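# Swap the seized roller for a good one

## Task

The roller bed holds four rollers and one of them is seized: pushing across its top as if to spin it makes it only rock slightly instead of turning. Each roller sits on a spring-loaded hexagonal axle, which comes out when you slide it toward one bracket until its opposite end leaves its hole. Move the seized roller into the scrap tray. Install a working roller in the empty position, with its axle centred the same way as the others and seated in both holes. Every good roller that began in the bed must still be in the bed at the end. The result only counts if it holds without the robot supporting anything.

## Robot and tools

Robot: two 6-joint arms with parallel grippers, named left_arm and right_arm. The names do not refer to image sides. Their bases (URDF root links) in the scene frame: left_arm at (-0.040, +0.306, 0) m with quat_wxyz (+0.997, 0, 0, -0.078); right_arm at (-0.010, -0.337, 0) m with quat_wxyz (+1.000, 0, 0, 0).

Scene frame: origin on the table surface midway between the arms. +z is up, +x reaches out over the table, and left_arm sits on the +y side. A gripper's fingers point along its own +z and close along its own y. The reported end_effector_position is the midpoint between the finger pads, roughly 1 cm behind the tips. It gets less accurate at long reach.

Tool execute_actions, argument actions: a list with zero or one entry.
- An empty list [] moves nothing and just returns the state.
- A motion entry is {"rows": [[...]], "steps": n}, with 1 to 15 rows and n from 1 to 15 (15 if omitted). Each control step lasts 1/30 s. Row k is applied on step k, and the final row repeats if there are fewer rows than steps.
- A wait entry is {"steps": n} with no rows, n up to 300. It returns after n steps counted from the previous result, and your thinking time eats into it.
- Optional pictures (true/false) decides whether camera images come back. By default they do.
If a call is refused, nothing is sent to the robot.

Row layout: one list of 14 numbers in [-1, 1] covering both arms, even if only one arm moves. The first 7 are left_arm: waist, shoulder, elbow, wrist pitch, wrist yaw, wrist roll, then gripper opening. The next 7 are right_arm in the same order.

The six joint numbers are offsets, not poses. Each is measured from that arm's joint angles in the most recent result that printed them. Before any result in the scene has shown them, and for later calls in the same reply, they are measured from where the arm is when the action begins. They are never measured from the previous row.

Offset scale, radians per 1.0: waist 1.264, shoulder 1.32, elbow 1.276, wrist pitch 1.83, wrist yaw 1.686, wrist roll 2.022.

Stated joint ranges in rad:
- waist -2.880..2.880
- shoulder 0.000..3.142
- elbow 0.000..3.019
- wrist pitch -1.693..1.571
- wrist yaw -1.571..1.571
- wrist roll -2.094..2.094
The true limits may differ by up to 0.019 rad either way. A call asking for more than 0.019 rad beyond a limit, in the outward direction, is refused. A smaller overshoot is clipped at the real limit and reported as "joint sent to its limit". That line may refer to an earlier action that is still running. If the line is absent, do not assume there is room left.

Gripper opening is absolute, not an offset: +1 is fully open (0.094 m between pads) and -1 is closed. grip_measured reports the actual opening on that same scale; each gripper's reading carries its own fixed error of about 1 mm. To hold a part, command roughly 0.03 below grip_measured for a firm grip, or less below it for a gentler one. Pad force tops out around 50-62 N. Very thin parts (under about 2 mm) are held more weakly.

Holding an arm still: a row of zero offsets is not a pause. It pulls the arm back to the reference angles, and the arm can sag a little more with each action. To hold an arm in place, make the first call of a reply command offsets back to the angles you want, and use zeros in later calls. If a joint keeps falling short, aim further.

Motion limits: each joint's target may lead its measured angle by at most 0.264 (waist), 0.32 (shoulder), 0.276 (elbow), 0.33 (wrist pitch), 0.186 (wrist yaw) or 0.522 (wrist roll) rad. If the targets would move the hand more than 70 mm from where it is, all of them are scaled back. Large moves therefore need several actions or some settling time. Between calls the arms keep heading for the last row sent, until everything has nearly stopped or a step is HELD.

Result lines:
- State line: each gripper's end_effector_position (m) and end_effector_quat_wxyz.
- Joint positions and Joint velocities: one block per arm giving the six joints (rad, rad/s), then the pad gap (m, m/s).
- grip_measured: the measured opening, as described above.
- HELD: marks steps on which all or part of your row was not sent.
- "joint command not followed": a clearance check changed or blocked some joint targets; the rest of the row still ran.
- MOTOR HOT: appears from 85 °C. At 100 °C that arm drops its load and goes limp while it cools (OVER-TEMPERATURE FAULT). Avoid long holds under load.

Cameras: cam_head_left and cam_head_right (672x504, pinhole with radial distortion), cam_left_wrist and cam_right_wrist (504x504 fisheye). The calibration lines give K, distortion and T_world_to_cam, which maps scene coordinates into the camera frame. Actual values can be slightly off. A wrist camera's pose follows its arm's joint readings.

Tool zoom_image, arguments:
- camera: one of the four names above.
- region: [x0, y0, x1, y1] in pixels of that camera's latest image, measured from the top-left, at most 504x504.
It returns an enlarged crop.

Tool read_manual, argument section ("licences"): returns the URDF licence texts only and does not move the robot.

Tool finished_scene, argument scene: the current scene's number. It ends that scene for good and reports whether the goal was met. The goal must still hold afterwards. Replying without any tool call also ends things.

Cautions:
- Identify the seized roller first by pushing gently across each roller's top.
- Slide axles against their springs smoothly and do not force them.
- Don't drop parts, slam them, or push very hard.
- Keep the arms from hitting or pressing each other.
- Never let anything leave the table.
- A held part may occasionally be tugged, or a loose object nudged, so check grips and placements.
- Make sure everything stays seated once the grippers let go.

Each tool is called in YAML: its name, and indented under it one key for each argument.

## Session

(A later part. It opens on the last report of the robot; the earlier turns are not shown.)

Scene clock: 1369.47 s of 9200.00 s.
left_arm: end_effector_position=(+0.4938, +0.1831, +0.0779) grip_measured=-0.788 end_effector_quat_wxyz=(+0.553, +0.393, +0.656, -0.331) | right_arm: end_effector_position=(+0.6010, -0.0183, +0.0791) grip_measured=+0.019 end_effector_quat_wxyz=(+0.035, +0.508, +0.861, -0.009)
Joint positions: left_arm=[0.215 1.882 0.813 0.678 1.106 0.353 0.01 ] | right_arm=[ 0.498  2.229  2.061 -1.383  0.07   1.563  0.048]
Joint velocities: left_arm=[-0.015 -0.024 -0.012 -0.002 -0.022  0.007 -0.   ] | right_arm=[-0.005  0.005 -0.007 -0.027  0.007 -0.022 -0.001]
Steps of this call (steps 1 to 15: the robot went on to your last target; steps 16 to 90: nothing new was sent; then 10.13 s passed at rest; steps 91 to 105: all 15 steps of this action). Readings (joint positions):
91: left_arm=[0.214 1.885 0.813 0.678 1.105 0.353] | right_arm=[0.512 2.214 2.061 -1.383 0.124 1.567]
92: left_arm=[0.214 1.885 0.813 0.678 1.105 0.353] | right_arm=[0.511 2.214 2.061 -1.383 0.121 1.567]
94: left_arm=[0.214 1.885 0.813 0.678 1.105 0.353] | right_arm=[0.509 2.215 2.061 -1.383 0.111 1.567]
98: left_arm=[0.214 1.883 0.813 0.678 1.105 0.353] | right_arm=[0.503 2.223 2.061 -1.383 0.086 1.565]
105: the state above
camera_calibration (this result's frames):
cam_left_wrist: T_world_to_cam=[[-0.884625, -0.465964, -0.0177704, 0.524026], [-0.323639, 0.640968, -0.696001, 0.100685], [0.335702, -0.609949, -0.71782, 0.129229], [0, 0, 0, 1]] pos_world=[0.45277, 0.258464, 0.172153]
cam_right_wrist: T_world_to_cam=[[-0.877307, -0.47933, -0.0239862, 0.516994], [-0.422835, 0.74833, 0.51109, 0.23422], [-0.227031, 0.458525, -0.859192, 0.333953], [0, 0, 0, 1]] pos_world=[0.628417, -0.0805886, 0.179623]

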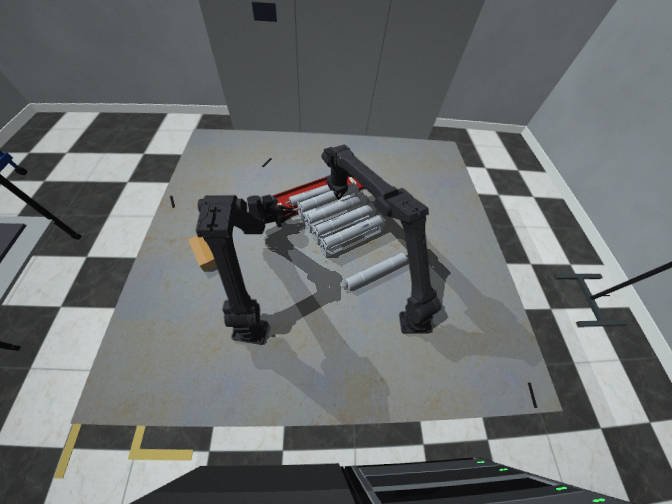

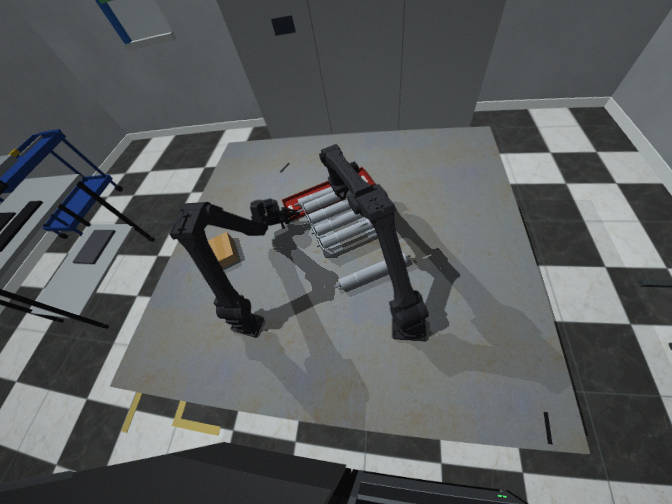

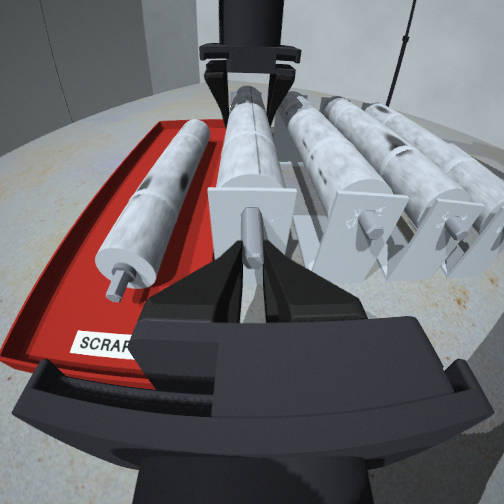

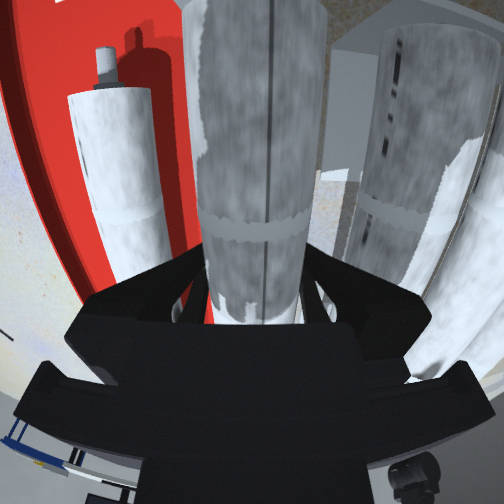

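Now ease and release left.

execute_actions:
  actions:
    - {"rows":[[0.03,0,-0.008,0,0,0,-0.82,0,-0.015,0.04,0,0,0,-0.04],[0.02,0,-0.004,0,0,0,-0.82,0,-0.015,0.04,0,0,0,-0.04],[0.012,0,0,0,0,0,-0.82,0,-0.015,0.04,0,0,0,-0.04],[0.005,0,0.005,0,0,0,-0.82,0,-0.015,0.04,0,0,0,-0.04],[0,0,0.01,0,0,0,-0.82,0,-0.015,0.04,0,0,0,-0.04],[0,0,0.01,0,0,0,-0.82,0,-0.015,0.04,0,0,0,-0.04],[0,0,0.01,0,0,0,-0.82,0,-0.015,0.04,0,0,0,-0.04],[0,0,0.01,0,0,0,-0.3,0,-0.015,0.04,0,0,0,-0.04]],"steps":15}
  pictures: false

execute_actions:
  actions:
    - {"rows":[[0,0,0.01,0,0,0,-0.3,-0.004,-0.01,0.04,0,-0.008,0,-0.04],[0,0,0.01,0,0,0,-0.3,-0.006,-0.008,0.04,0,-0.012,0,-0.04],[0,0,0.01,0,0,0,-0.3,-0.007,-0.006,0.04,0,-0.015,0,-0.04],[0,0,0.01,0,0,0,-0.3,-0.008,-0.004,0.04,0,-0.018,0,-0.04]],"steps":15}

Scene clock: 1378.80 s of 9200.00 s.
left_arm: end_effector_position=(+0.4941, +0.1813, +0.0781) grip_measured=-0.302 end_effector_quat_wxyz=(+0.553, +0.394, +0.656, -0.330) | right_arm: end_effector_position=(+0.6010, -0.0183, +0.0791) grip_measured=+0.019 end_effector_quat_wxyz=(+0.035, +0.507, +0.861, -0.009)
Joint positions: left_arm=[0.211 1.882 0.814 0.678 1.103 0.353 0.033] | right_arm=[ 0.498  2.229  2.061 -1.383  0.07   1.563  0.048]
Joint velocities: left_arm=[-0.005  0.005  0.012 -0.002 -0.007 -0.066  0.001] | right_arm=[ 0.005  0.005 -0.007 -0.002 -0.022 -0.007  0.   ]
Steps of this call (steps 1 to 15: the robot went on to your last target; steps 16 to 90: nothing new was sent; then 5.83 s passed at rest; steps 91 to 105: all 15 steps of this action). Readings (joint positions):
91: left_arm=[0.215 1.882 0.813 0.678 1.106 0.353] | right_arm=[0.498 2.229 2.061 -1.383 0.070 1.563]
92: left_arm=[0.214 1.882 0.813 0.678 1.106 0.353] | right_arm=[0.498 2.229 2.061 -1.383 0.070 1.563]
94: left_arm=[0.213 1.882 0.813 0.678 1.106 0.353] | right_arm=[0.498 2.229 2.061 -1.383 0.070 1.563]
98: left_arm=[0.211 1.882 0.814 0.678 1.103 0.353] | right_arm=[0.498 2.229 2.061 -1.383 0.070 1.563]
105: the state above

Scene clock: 1379.30 s of 9200.00 s.
left_arm: end_effector_position=(+0.4941, +0.1813, +0.0781) grip_measured=-0.302 end_effector_quat_wxyz=(+0.553, +0.394, +0.656, -0.330) | right_arm: end_effector_position=(+0.6009, -0.0183, +0.0789) grip_measured=+0.019 end_effector_quat_wxyz=(+0.026, +0.508, +0.861, -0.004)
Joint positions: left_arm=[0.211 1.882 0.814 0.678 1.103 0.353 0.033] | right_arm=[ 0.493  2.229  2.061 -1.383  0.049  1.558  0.048]
Joint velocities: left_arm=[-0.005  0.015  0.012  0.007  0.037  0.095 -0.002] | right_arm=[ 0.005  0.005 -0.012 -0.012 -0.007  0.037 -0.001]
Steps of this call (steps 1 to 15: all 15 steps of this action). Readings (joint positions):
1: left_arm=[0.211 1.882 0.814 0.678 1.103 0.353] | right_arm=[0.498 2.229 2.061 -1.383 0.068 1.562]
2: left_arm=[0.211 1.882 0.814 0.678 1.103 0.353] | right_arm=[0.497 2.229 2.061 -1.383 0.062 1.561]
4: left_arm=[0.211 1.882 0.814 0.678 1.103 0.353] | right_arm=[0.494 2.229 2.061 -1.383 0.051 1.559]
8: left_arm=[0.211 1.882 0.814 0.678 1.103 0.353] | right_arm=[0.493 2.229 2.061 -1.383 0.049 1.558]
15: the state above
camera_calibration (this result's frames):
cam_left_wrist: T_world_to_cam=[[-0.885419, -0.464383, -0.0195479, 0.523683], [-0.321517, 0.642308, -0.695749, 0.100798], [0.33565, -0.609744, -0.718019, 0.128197], [0, 0, 0, 1]] pos_world=[0.453057, 0.256614, 0.172415]
cam_right_wrist: T_world_to_cam=[[-0.877535, -0.478923, -0.0237789, 0.517065], [-0.417381, 0.738477, 0.52957, 0.229372], [-0.236063, 0.474641, -0.847933, 0.338569], [0, 0, 0, 1]] pos_world=[0.629402, -0.0824509, 0.17791]

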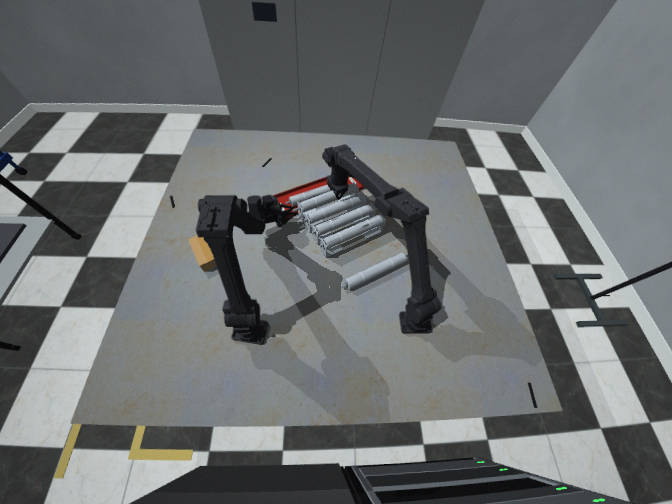

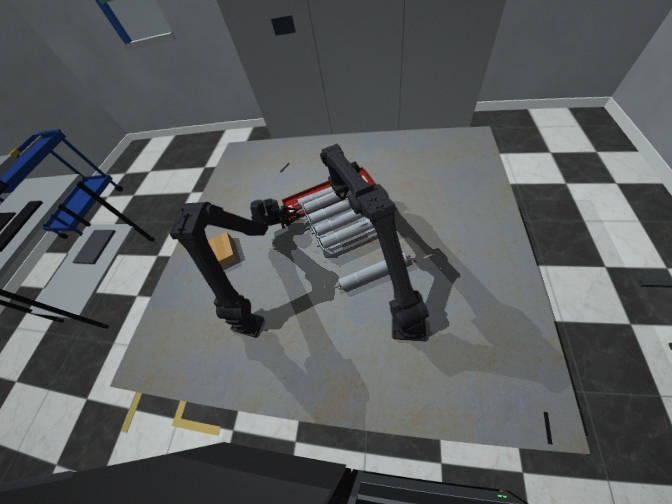

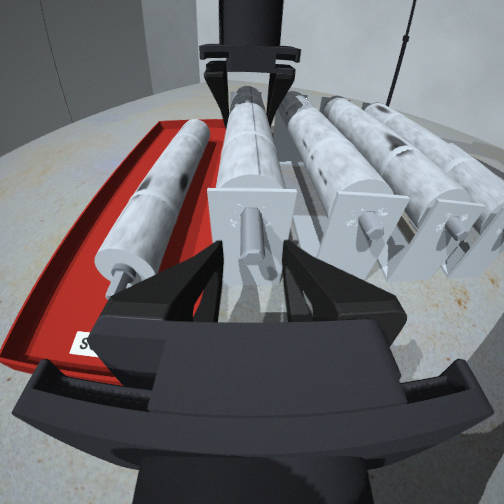

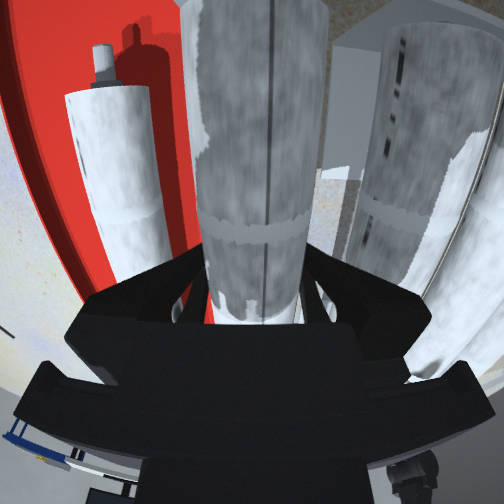

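execute_actions:
  actions:
    - {"rows":[[0,0,0.01,0,0,0,-0.3,0,0.0,0.04,0,0,0,-0.04],[0,0,0.01,0,0,0,-0.3,0,0.003,0.04,0,0,0,-0.04],[0,0,0.01,0,0,0,-0.3,0,0.006,0.04,0,0,0,-0.04],[0,0,0.01,0,0,0,-0.3,0,0.009,0.04,0,0,0,-0.04]],"steps":15}

zoom_image:
  camera: "cam_left_wrist"
  region: [200,60,320,140]

Scene clock: 1386.23 s of 9200.00 s.
left_arm: end_effector_position=(+0.4941, +0.1813, +0.0781) grip_measured=-0.302 end_effector_quat_wxyz=(+0.553, +0.394, +0.656, -0.330) | right_arm: end_effector_position=(+0.6010, -0.0186, +0.0769) grip_measured=+0.019 end_effector_quat_wxyz=(+0.026, +0.508, +0.861, -0.006)
Joint positions: left_arm=[0.211 1.882 0.814 0.678 1.103 0.353 0.033] | right_arm=[ 0.493  2.232  2.061 -1.383  0.051  1.558  0.048]
Joint velocities: left_arm=[-0.005 -0.005  0.022 -0.007  0.007  0.037 -0.   ] | right_arm=[-0.015 -0.005  0.002 -0.022  0.007  0.051 -0.001]
Steps of this call (steps 1 to 15: the robot went on to your last target; steps 16 to 90: nothing new was sent; then 3.43 s passed at rest; steps 91 to 105: all 15 steps of this action). Readings (joint positions):
91: left_arm=[0.211 1.882 0.814 0.678 1.103 0.353] | right_arm=[0.493 2.230 2.061 -1.383 0.050 1.558]
92: left_arm=[0.211 1.882 0.814 0.678 1.103 0.353] | right_arm=[0.493 2.230 2.061 -1.383 0.051 1.558]
94: left_arm=[0.211 1.882 0.814 0.678 1.103 0.353] | right_arm=[0.493 2.231 2.061 -1.383 0.051 1.558]
98: left_arm=[0.211 1.882 0.814 0.678 1.103 0.353] | right_arm=[0.493 2.232 2.061 -1.383 0.051 1.558]
105: the state above
camera_calibration (this result's frames):
cam_left_wrist: T_world_to_cam=[[-0.885419, -0.464383, -0.0195479, 0.523683], [-0.321517, 0.642308, -0.695749, 0.100798], [0.33565, -0.609744, -0.718019, 0.128197], [0, 0, 0, 1]] pos_world=[0.453057, 0.256614, 0.172415]
cam_right_wrist: T_world_to_cam=[[-0.87741, -0.479295, -0.0206962, 0.516534], [-0.416685, 0.739994, 0.527999, 0.230447], [-0.237753, 0.471895, -0.848993, 0.338079], [0, 0, 0, 1]] pos_world=[0.629615, -0.0824947, 0.176041]

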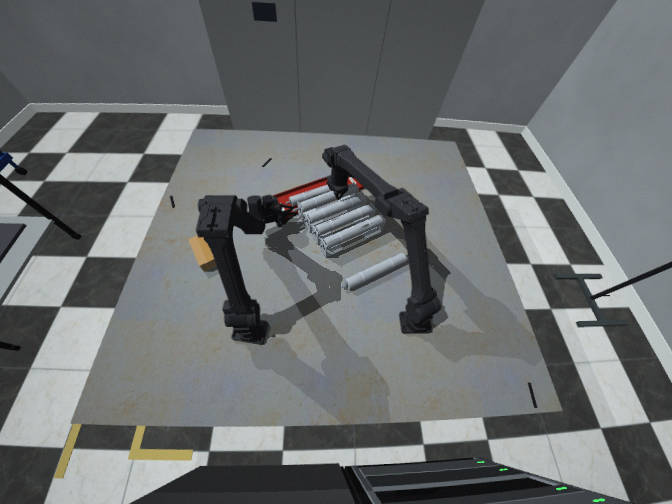

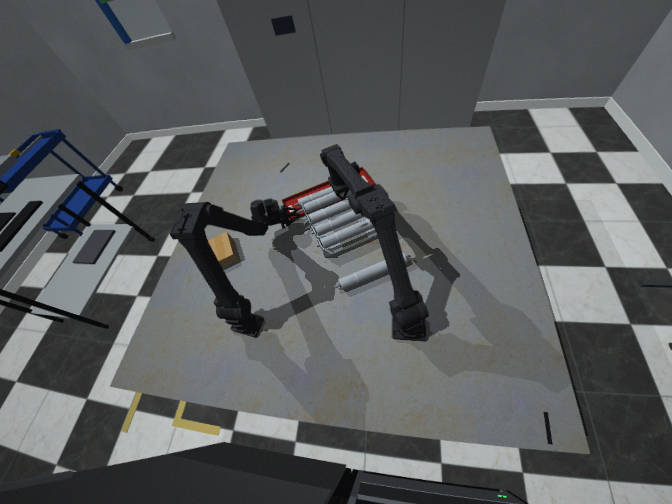

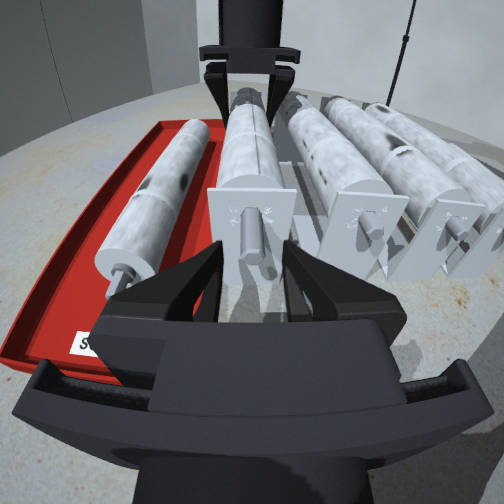

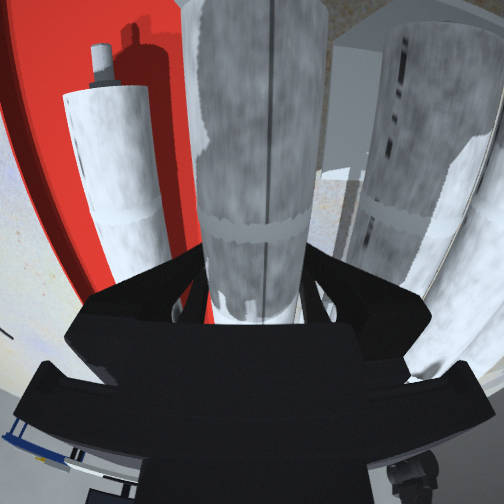

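Region (200, 60, 320, 140) of cam_left_wrist's 504x504 image, scaled by 4.200, with more detail than that image has.

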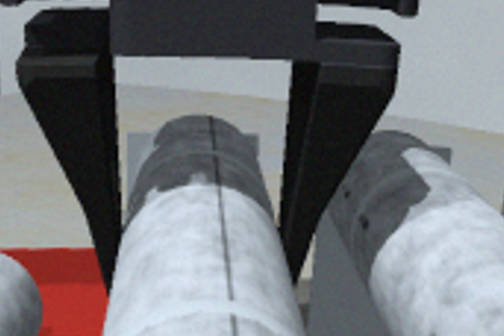

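execute_actions:
  actions:
    - {"rows":[[0,0,0.01,0,0,0,-0.3,0,0.006,0.04,0.01,0,0,-0.04],[0,0,0.01,0,0,0,-0.3,0,0.006,0.04,0.015,0,0,-0.04],[0,0,0.01,0,0,0,-0.3,0,0.006,0.04,0.02,0,-0.01,-0.04]],"steps":15}

zoom_image:
  camera: "cam_left_wrist"
  region: [200,60,320,140]

Scene clock: 1395.10 s of 9200.00 s.
left_arm: end_effector_position=(+0.4941, +0.1813, +0.0781) grip_measured=-0.302 end_effector_quat_wxyz=(+0.553, +0.394, +0.656, -0.330) | right_arm: end_effector_position=(+0.6025, -0.0175, +0.0751) grip_measured=+0.019 end_effector_quat_wxyz=(+0.027, +0.504, +0.863, -0.003)
Joint positions: left_arm=[0.211 1.882 0.814 0.678 1.103 0.353 0.033] | right_arm=[ 0.493  2.235  2.061 -1.374  0.049  1.549  0.048]
Joint velocities: left_arm=[-0.015 -0.005  0.012 -0.007 -0.037 -0.095  0.001] | right_arm=[ 0.005 -0.005 -0.022 -0.002 -0.022 -0.037  0.   ]
Steps of this call (steps 1 to 15: the robot went on to your last target; steps 16 to 90: nothing new was sent; then 5.37 s passed at rest; steps 91 to 105: all 15 steps of this action). Readings (joint positions):
91: left_arm=[0.211 1.882 0.814 0.678 1.103 0.353] | right_arm=[0.493 2.232 2.061 -1.382 0.051 1.558]
92: left_arm=[0.211 1.882 0.814 0.678 1.103 0.353] | right_arm=[0.493 2.232 2.061 -1.381 0.051 1.557]
94: left_arm=[0.211 1.882 0.814 0.678 1.103 0.353] | right_arm=[0.493 2.234 2.061 -1.377 0.050 1.553]
98: left_arm=[0.211 1.882 0.814 0.678 1.103 0.353] | right_arm=[0.493 2.235 2.061 -1.374 0.049 1.549]
105: the state above
camera_calibration (this result's frames):
cam_left_wrist: T_world_to_cam=[[-0.885419, -0.464383, -0.0195479, 0.523683], [-0.321517, 0.642308, -0.695749, 0.100798], [0.33565, -0.609744, -0.718019, 0.128197], [0, 0, 0, 1]] pos_world=[0.453057, 0.256614, 0.172415]
cam_right_wrist: T_world_to_cam=[[-0.873253, -0.486572, -0.0260078, 0.516182], [-0.425105, 0.734676, 0.528712, 0.236164], [-0.238149, 0.472756, -0.848403, 0.33667], [0, 0, 0, 1]] pos_world=[0.63133, -0.0815072, 0.174194]

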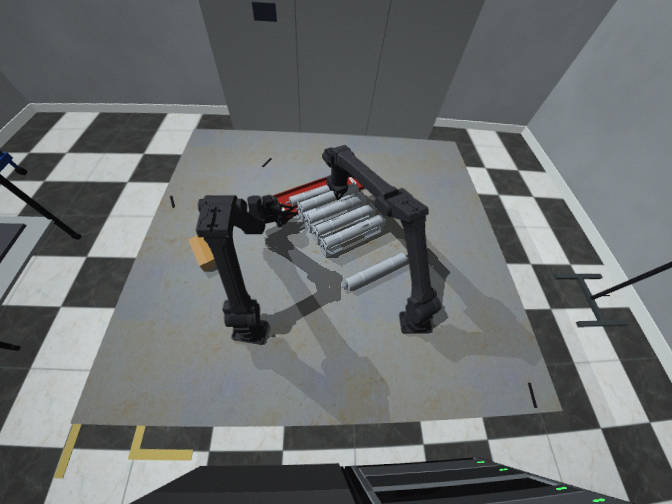

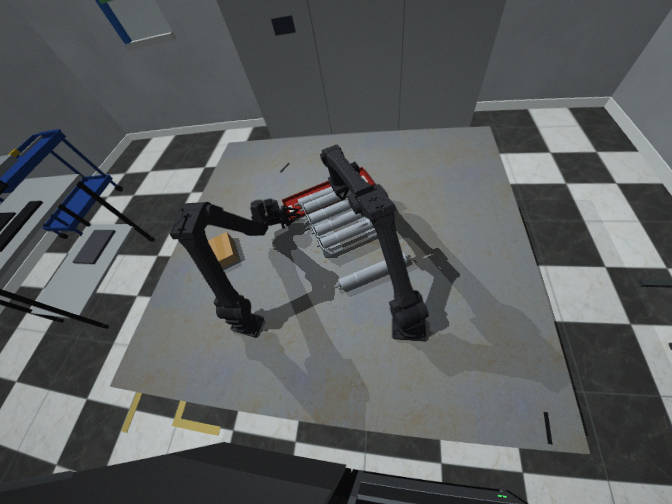

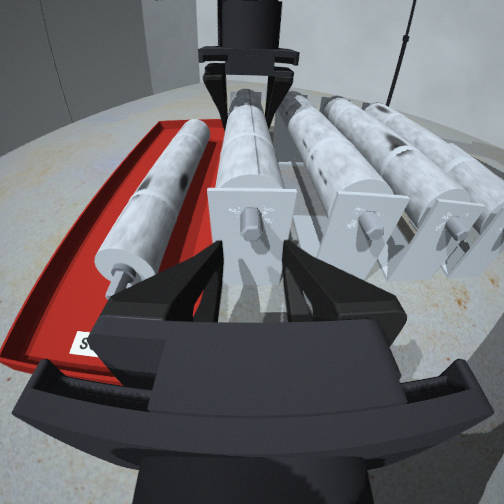

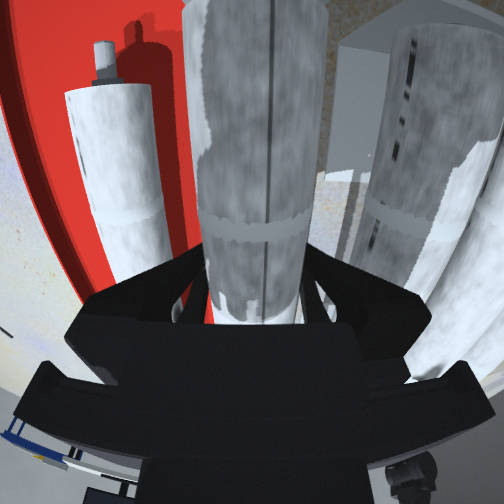

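Region (200, 60, 320, 140) of cam_left_wrist's 504x504 image, scaled by 4.200, with more detail than that image has.

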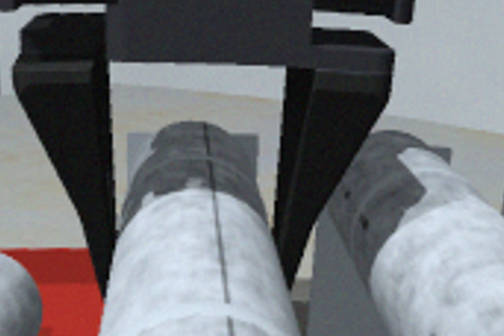

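Popped in. Release and lift.

execute_actions:
  actions:
    - {"rows":[[0.01,0,0.01,0,0,0,-0.3,-0.004,-0.01,0.03,0,0,0,0.1],[0.02,0,0.01,0,0,0,-0.3,0,-0.01,0.03,0,0,0,0.35],[0.03,0,0.01,0,0.01,0,-0.3,0,-0.01,0.03,0,0,0,0.35],[0.04,0,0,0,0.02,0,-0.3,0,-0.01,0.03,0,0,0,0.35],[0.05,-0.01,0,0,0.03,0,-0.3,0,-0.02,0.03,0,0,0,0.35],[0.05,-0.02,0,0,0.03,0,-0.3,0,-0.03,0.03,0,0,0,0.35],[0.05,-0.03,0,0,0.03,0,-0.3,0,-0.04,0.03,0,0,0,0.35],[0.05,-0.04,0,0,0.03,0,-0.3,0,-0.05,0.03,0,0,0,0.35],[0.05,-0.05,0,0,0.03,0,-0.3,0,-0.06,0.03,0,0,0,0.35],[0.05,-0.05,0,0,0.03,0,-0.3,0,-0.07,0.03,0,0,0,0.35],[0.05,-0.05,0,0,0.03,0,-0.3,0,-0.08,0.03,0,0,0,0.35],[0.05,-0.05,0,0,0.03,0,-0.3,0,-0.09,0.03,0,0,0,0.35],[0.05,-0.05,0,0,0.03,0,-0.3,0,-0.1,0.03,0,0,0,0.35],[0.05,-0.05,0,0,0.03,0,-0.3,0,-0.11,0.03,0,0,0,0.35],[0.05,-0.05,0,0,0.03,0,-0.3,0,-0.12,0.03,0,0,0,0.35]],"steps":15}
  pictures: false

execute_actions:
  actions:
    - {"steps":15}

Scene clock: 1408.53 s of 9200.00 s.
left_arm: end_effector_position=(+0.4968, +0.2136, +0.1148) grip_measured=-0.302 end_effector_quat_wxyz=(+0.581, +0.395, +0.639, -0.314) | right_arm: end_effector_position=(+0.6044, -0.0166, +0.1378) grip_measured=+0.348 end_effector_quat_wxyz=(+0.051, +0.504, +0.861, +0.036)
Joint positions: left_arm=[0.278 1.813 0.813 0.678 1.15  0.353 0.033] | right_arm=[ 0.493  2.142  2.061 -1.375  0.049  1.549  0.063]
Joint velocities: left_arm=[ 0.005 -0.122 -0.012 -0.007 -0.007  0.037  0.   ] | right_arm=[-0.015 -0.532  0.017 -0.002 -0.007  0.037 -0.001]
Steps of this call (steps 1 to 15: the robot went on to your last target; steps 16 to 90: nothing new was sent; then 9.93 s passed at rest; steps 91 to 105: all 15 steps of this action). Readings (joint positions):
91: left_arm=[0.211 1.882 0.814 0.678 1.103 0.353] | right_arm=[0.493 2.235 2.061 -1.375 0.049 1.549]
92: left_arm=[0.212 1.882 0.814 0.678 1.103 0.353] | right_arm=[0.493 2.235 2.061 -1.375 0.049 1.549]
94: left_arm=[0.221 1.882 0.814 0.678 1.123 0.353] | right_arm=[0.493 2.233 2.061 -1.375 0.049 1.549]
98: left_arm=[0.261 1.873 0.814 0.678 1.149 0.353] | right_arm=[0.493 2.225 2.061 -1.375 0.049 1.549]
105: the state above

Scene clock: 1409.03 s of 9200.00 s.
left_arm: end_effector_position=(+0.4968, +0.2136, +0.1165) grip_measured=-0.302 end_effector_quat_wxyz=(+0.582, +0.395, +0.638, -0.313) | right_arm: end_effector_position=(+0.6013, -0.0182, +0.1993) grip_measured=+0.348 end_effector_quat_wxyz=(+0.075, +0.503, +0.858, +0.075)
Joint positions: left_arm=[0.278 1.809 0.813 0.678 1.151 0.353 0.033] | right_arm=[ 0.493  2.05   2.061 -1.375  0.049  1.549  0.063]
Joint velocities: left_arm=[ 0.005 -0.015 -0.002 -0.002  0.007 -0.022  0.   ] | right_arm=[ 0.005 -0.015 -0.032 -0.002  0.022 -0.007 -0.   ]
Steps of this call (steps 1 to 15: the robot went on to your last target). Readings (joint positions):
1: left_arm=[0.278 1.810 0.813 0.678 1.150 0.353] | right_arm=[0.493 2.124 2.061 -1.375 0.049 1.549]
2: left_arm=[0.278 1.809 0.813 0.678 1.151 0.353] | right_arm=[0.493 2.107 2.061 -1.375 0.049 1.549]
4: left_arm=[0.278 1.809 0.813 0.678 1.151 0.353] | right_arm=[0.493 2.076 2.061 -1.375 0.049 1.549]
8: left_arm=[0.278 1.809 0.813 0.678 1.151 0.353] | right_arm=[0.493 2.045 2.061 -1.375 0.049 1.549]
15: the state above
camera_calibration (this result's frames):
cam_left_wrist: T_world_to_cam=[[-0.870922, -0.485175, -0.0781075, 0.545924], [-0.284991, 0.628139, -0.724032, 0.0958449], [0.400344, -0.608315, -0.68533, 0.138271], [0, 0, 0, 1]] pos_world=[0.447416, 0.288777, 0.206797]
cam_right_wrist: T_world_to_cam=[[-0.854082, -0.476271, -0.209069, 0.543131], [-0.510207, 0.688946, 0.514823, 0.22358], [-0.101158, 0.54637, -0.831413, 0.357622], [0, 0, 0, 1]] pos_world=[0.614127, -0.0907514, 0.29578]

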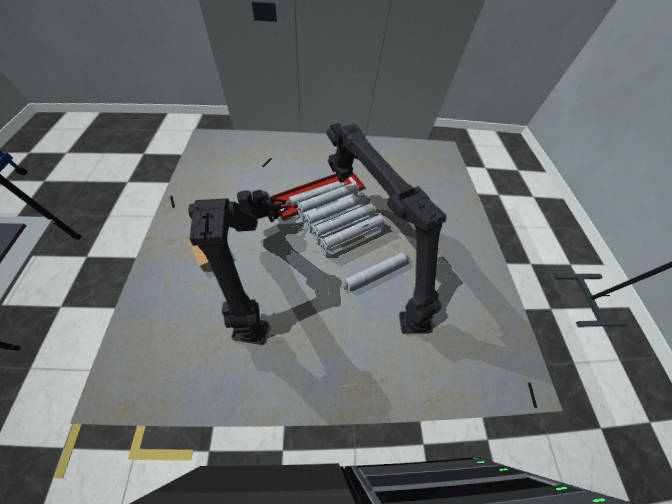

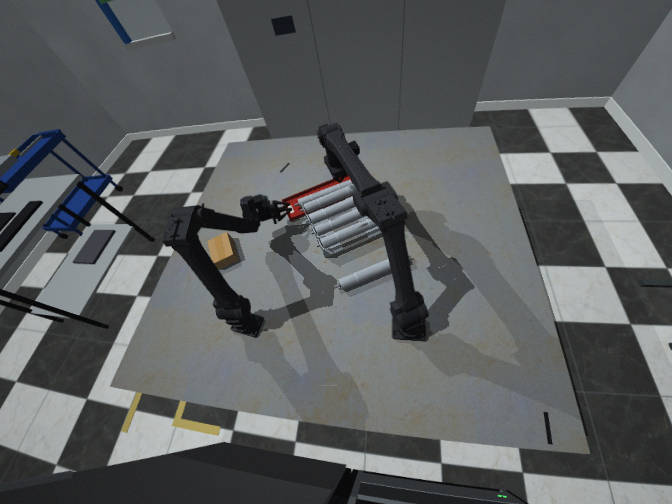

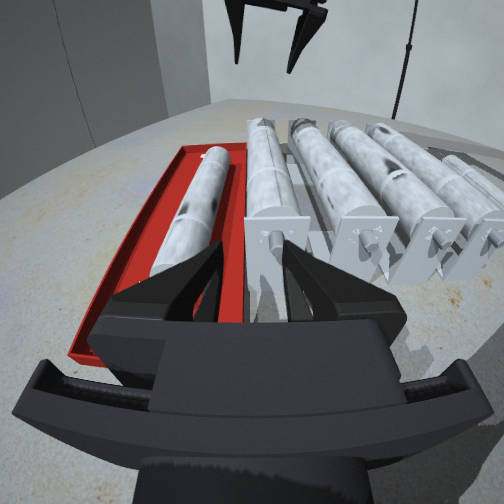

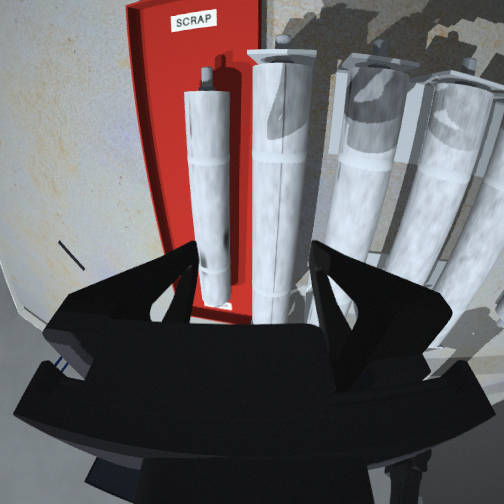

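zoom_image:
  camera: "cam_right_wrist"
  region: [230,10,430,110]

Region (230, 10, 430, 110) of cam_right_wrist's 504x504 image, scaled by 2.520, with more detail than that image has.

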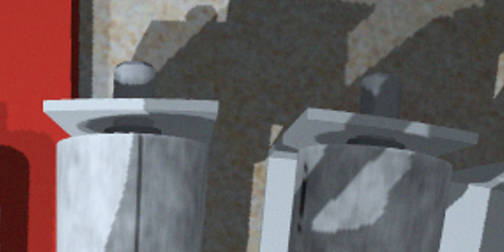

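finished_scene:
  scene: 1

The scene is finished: the task was done.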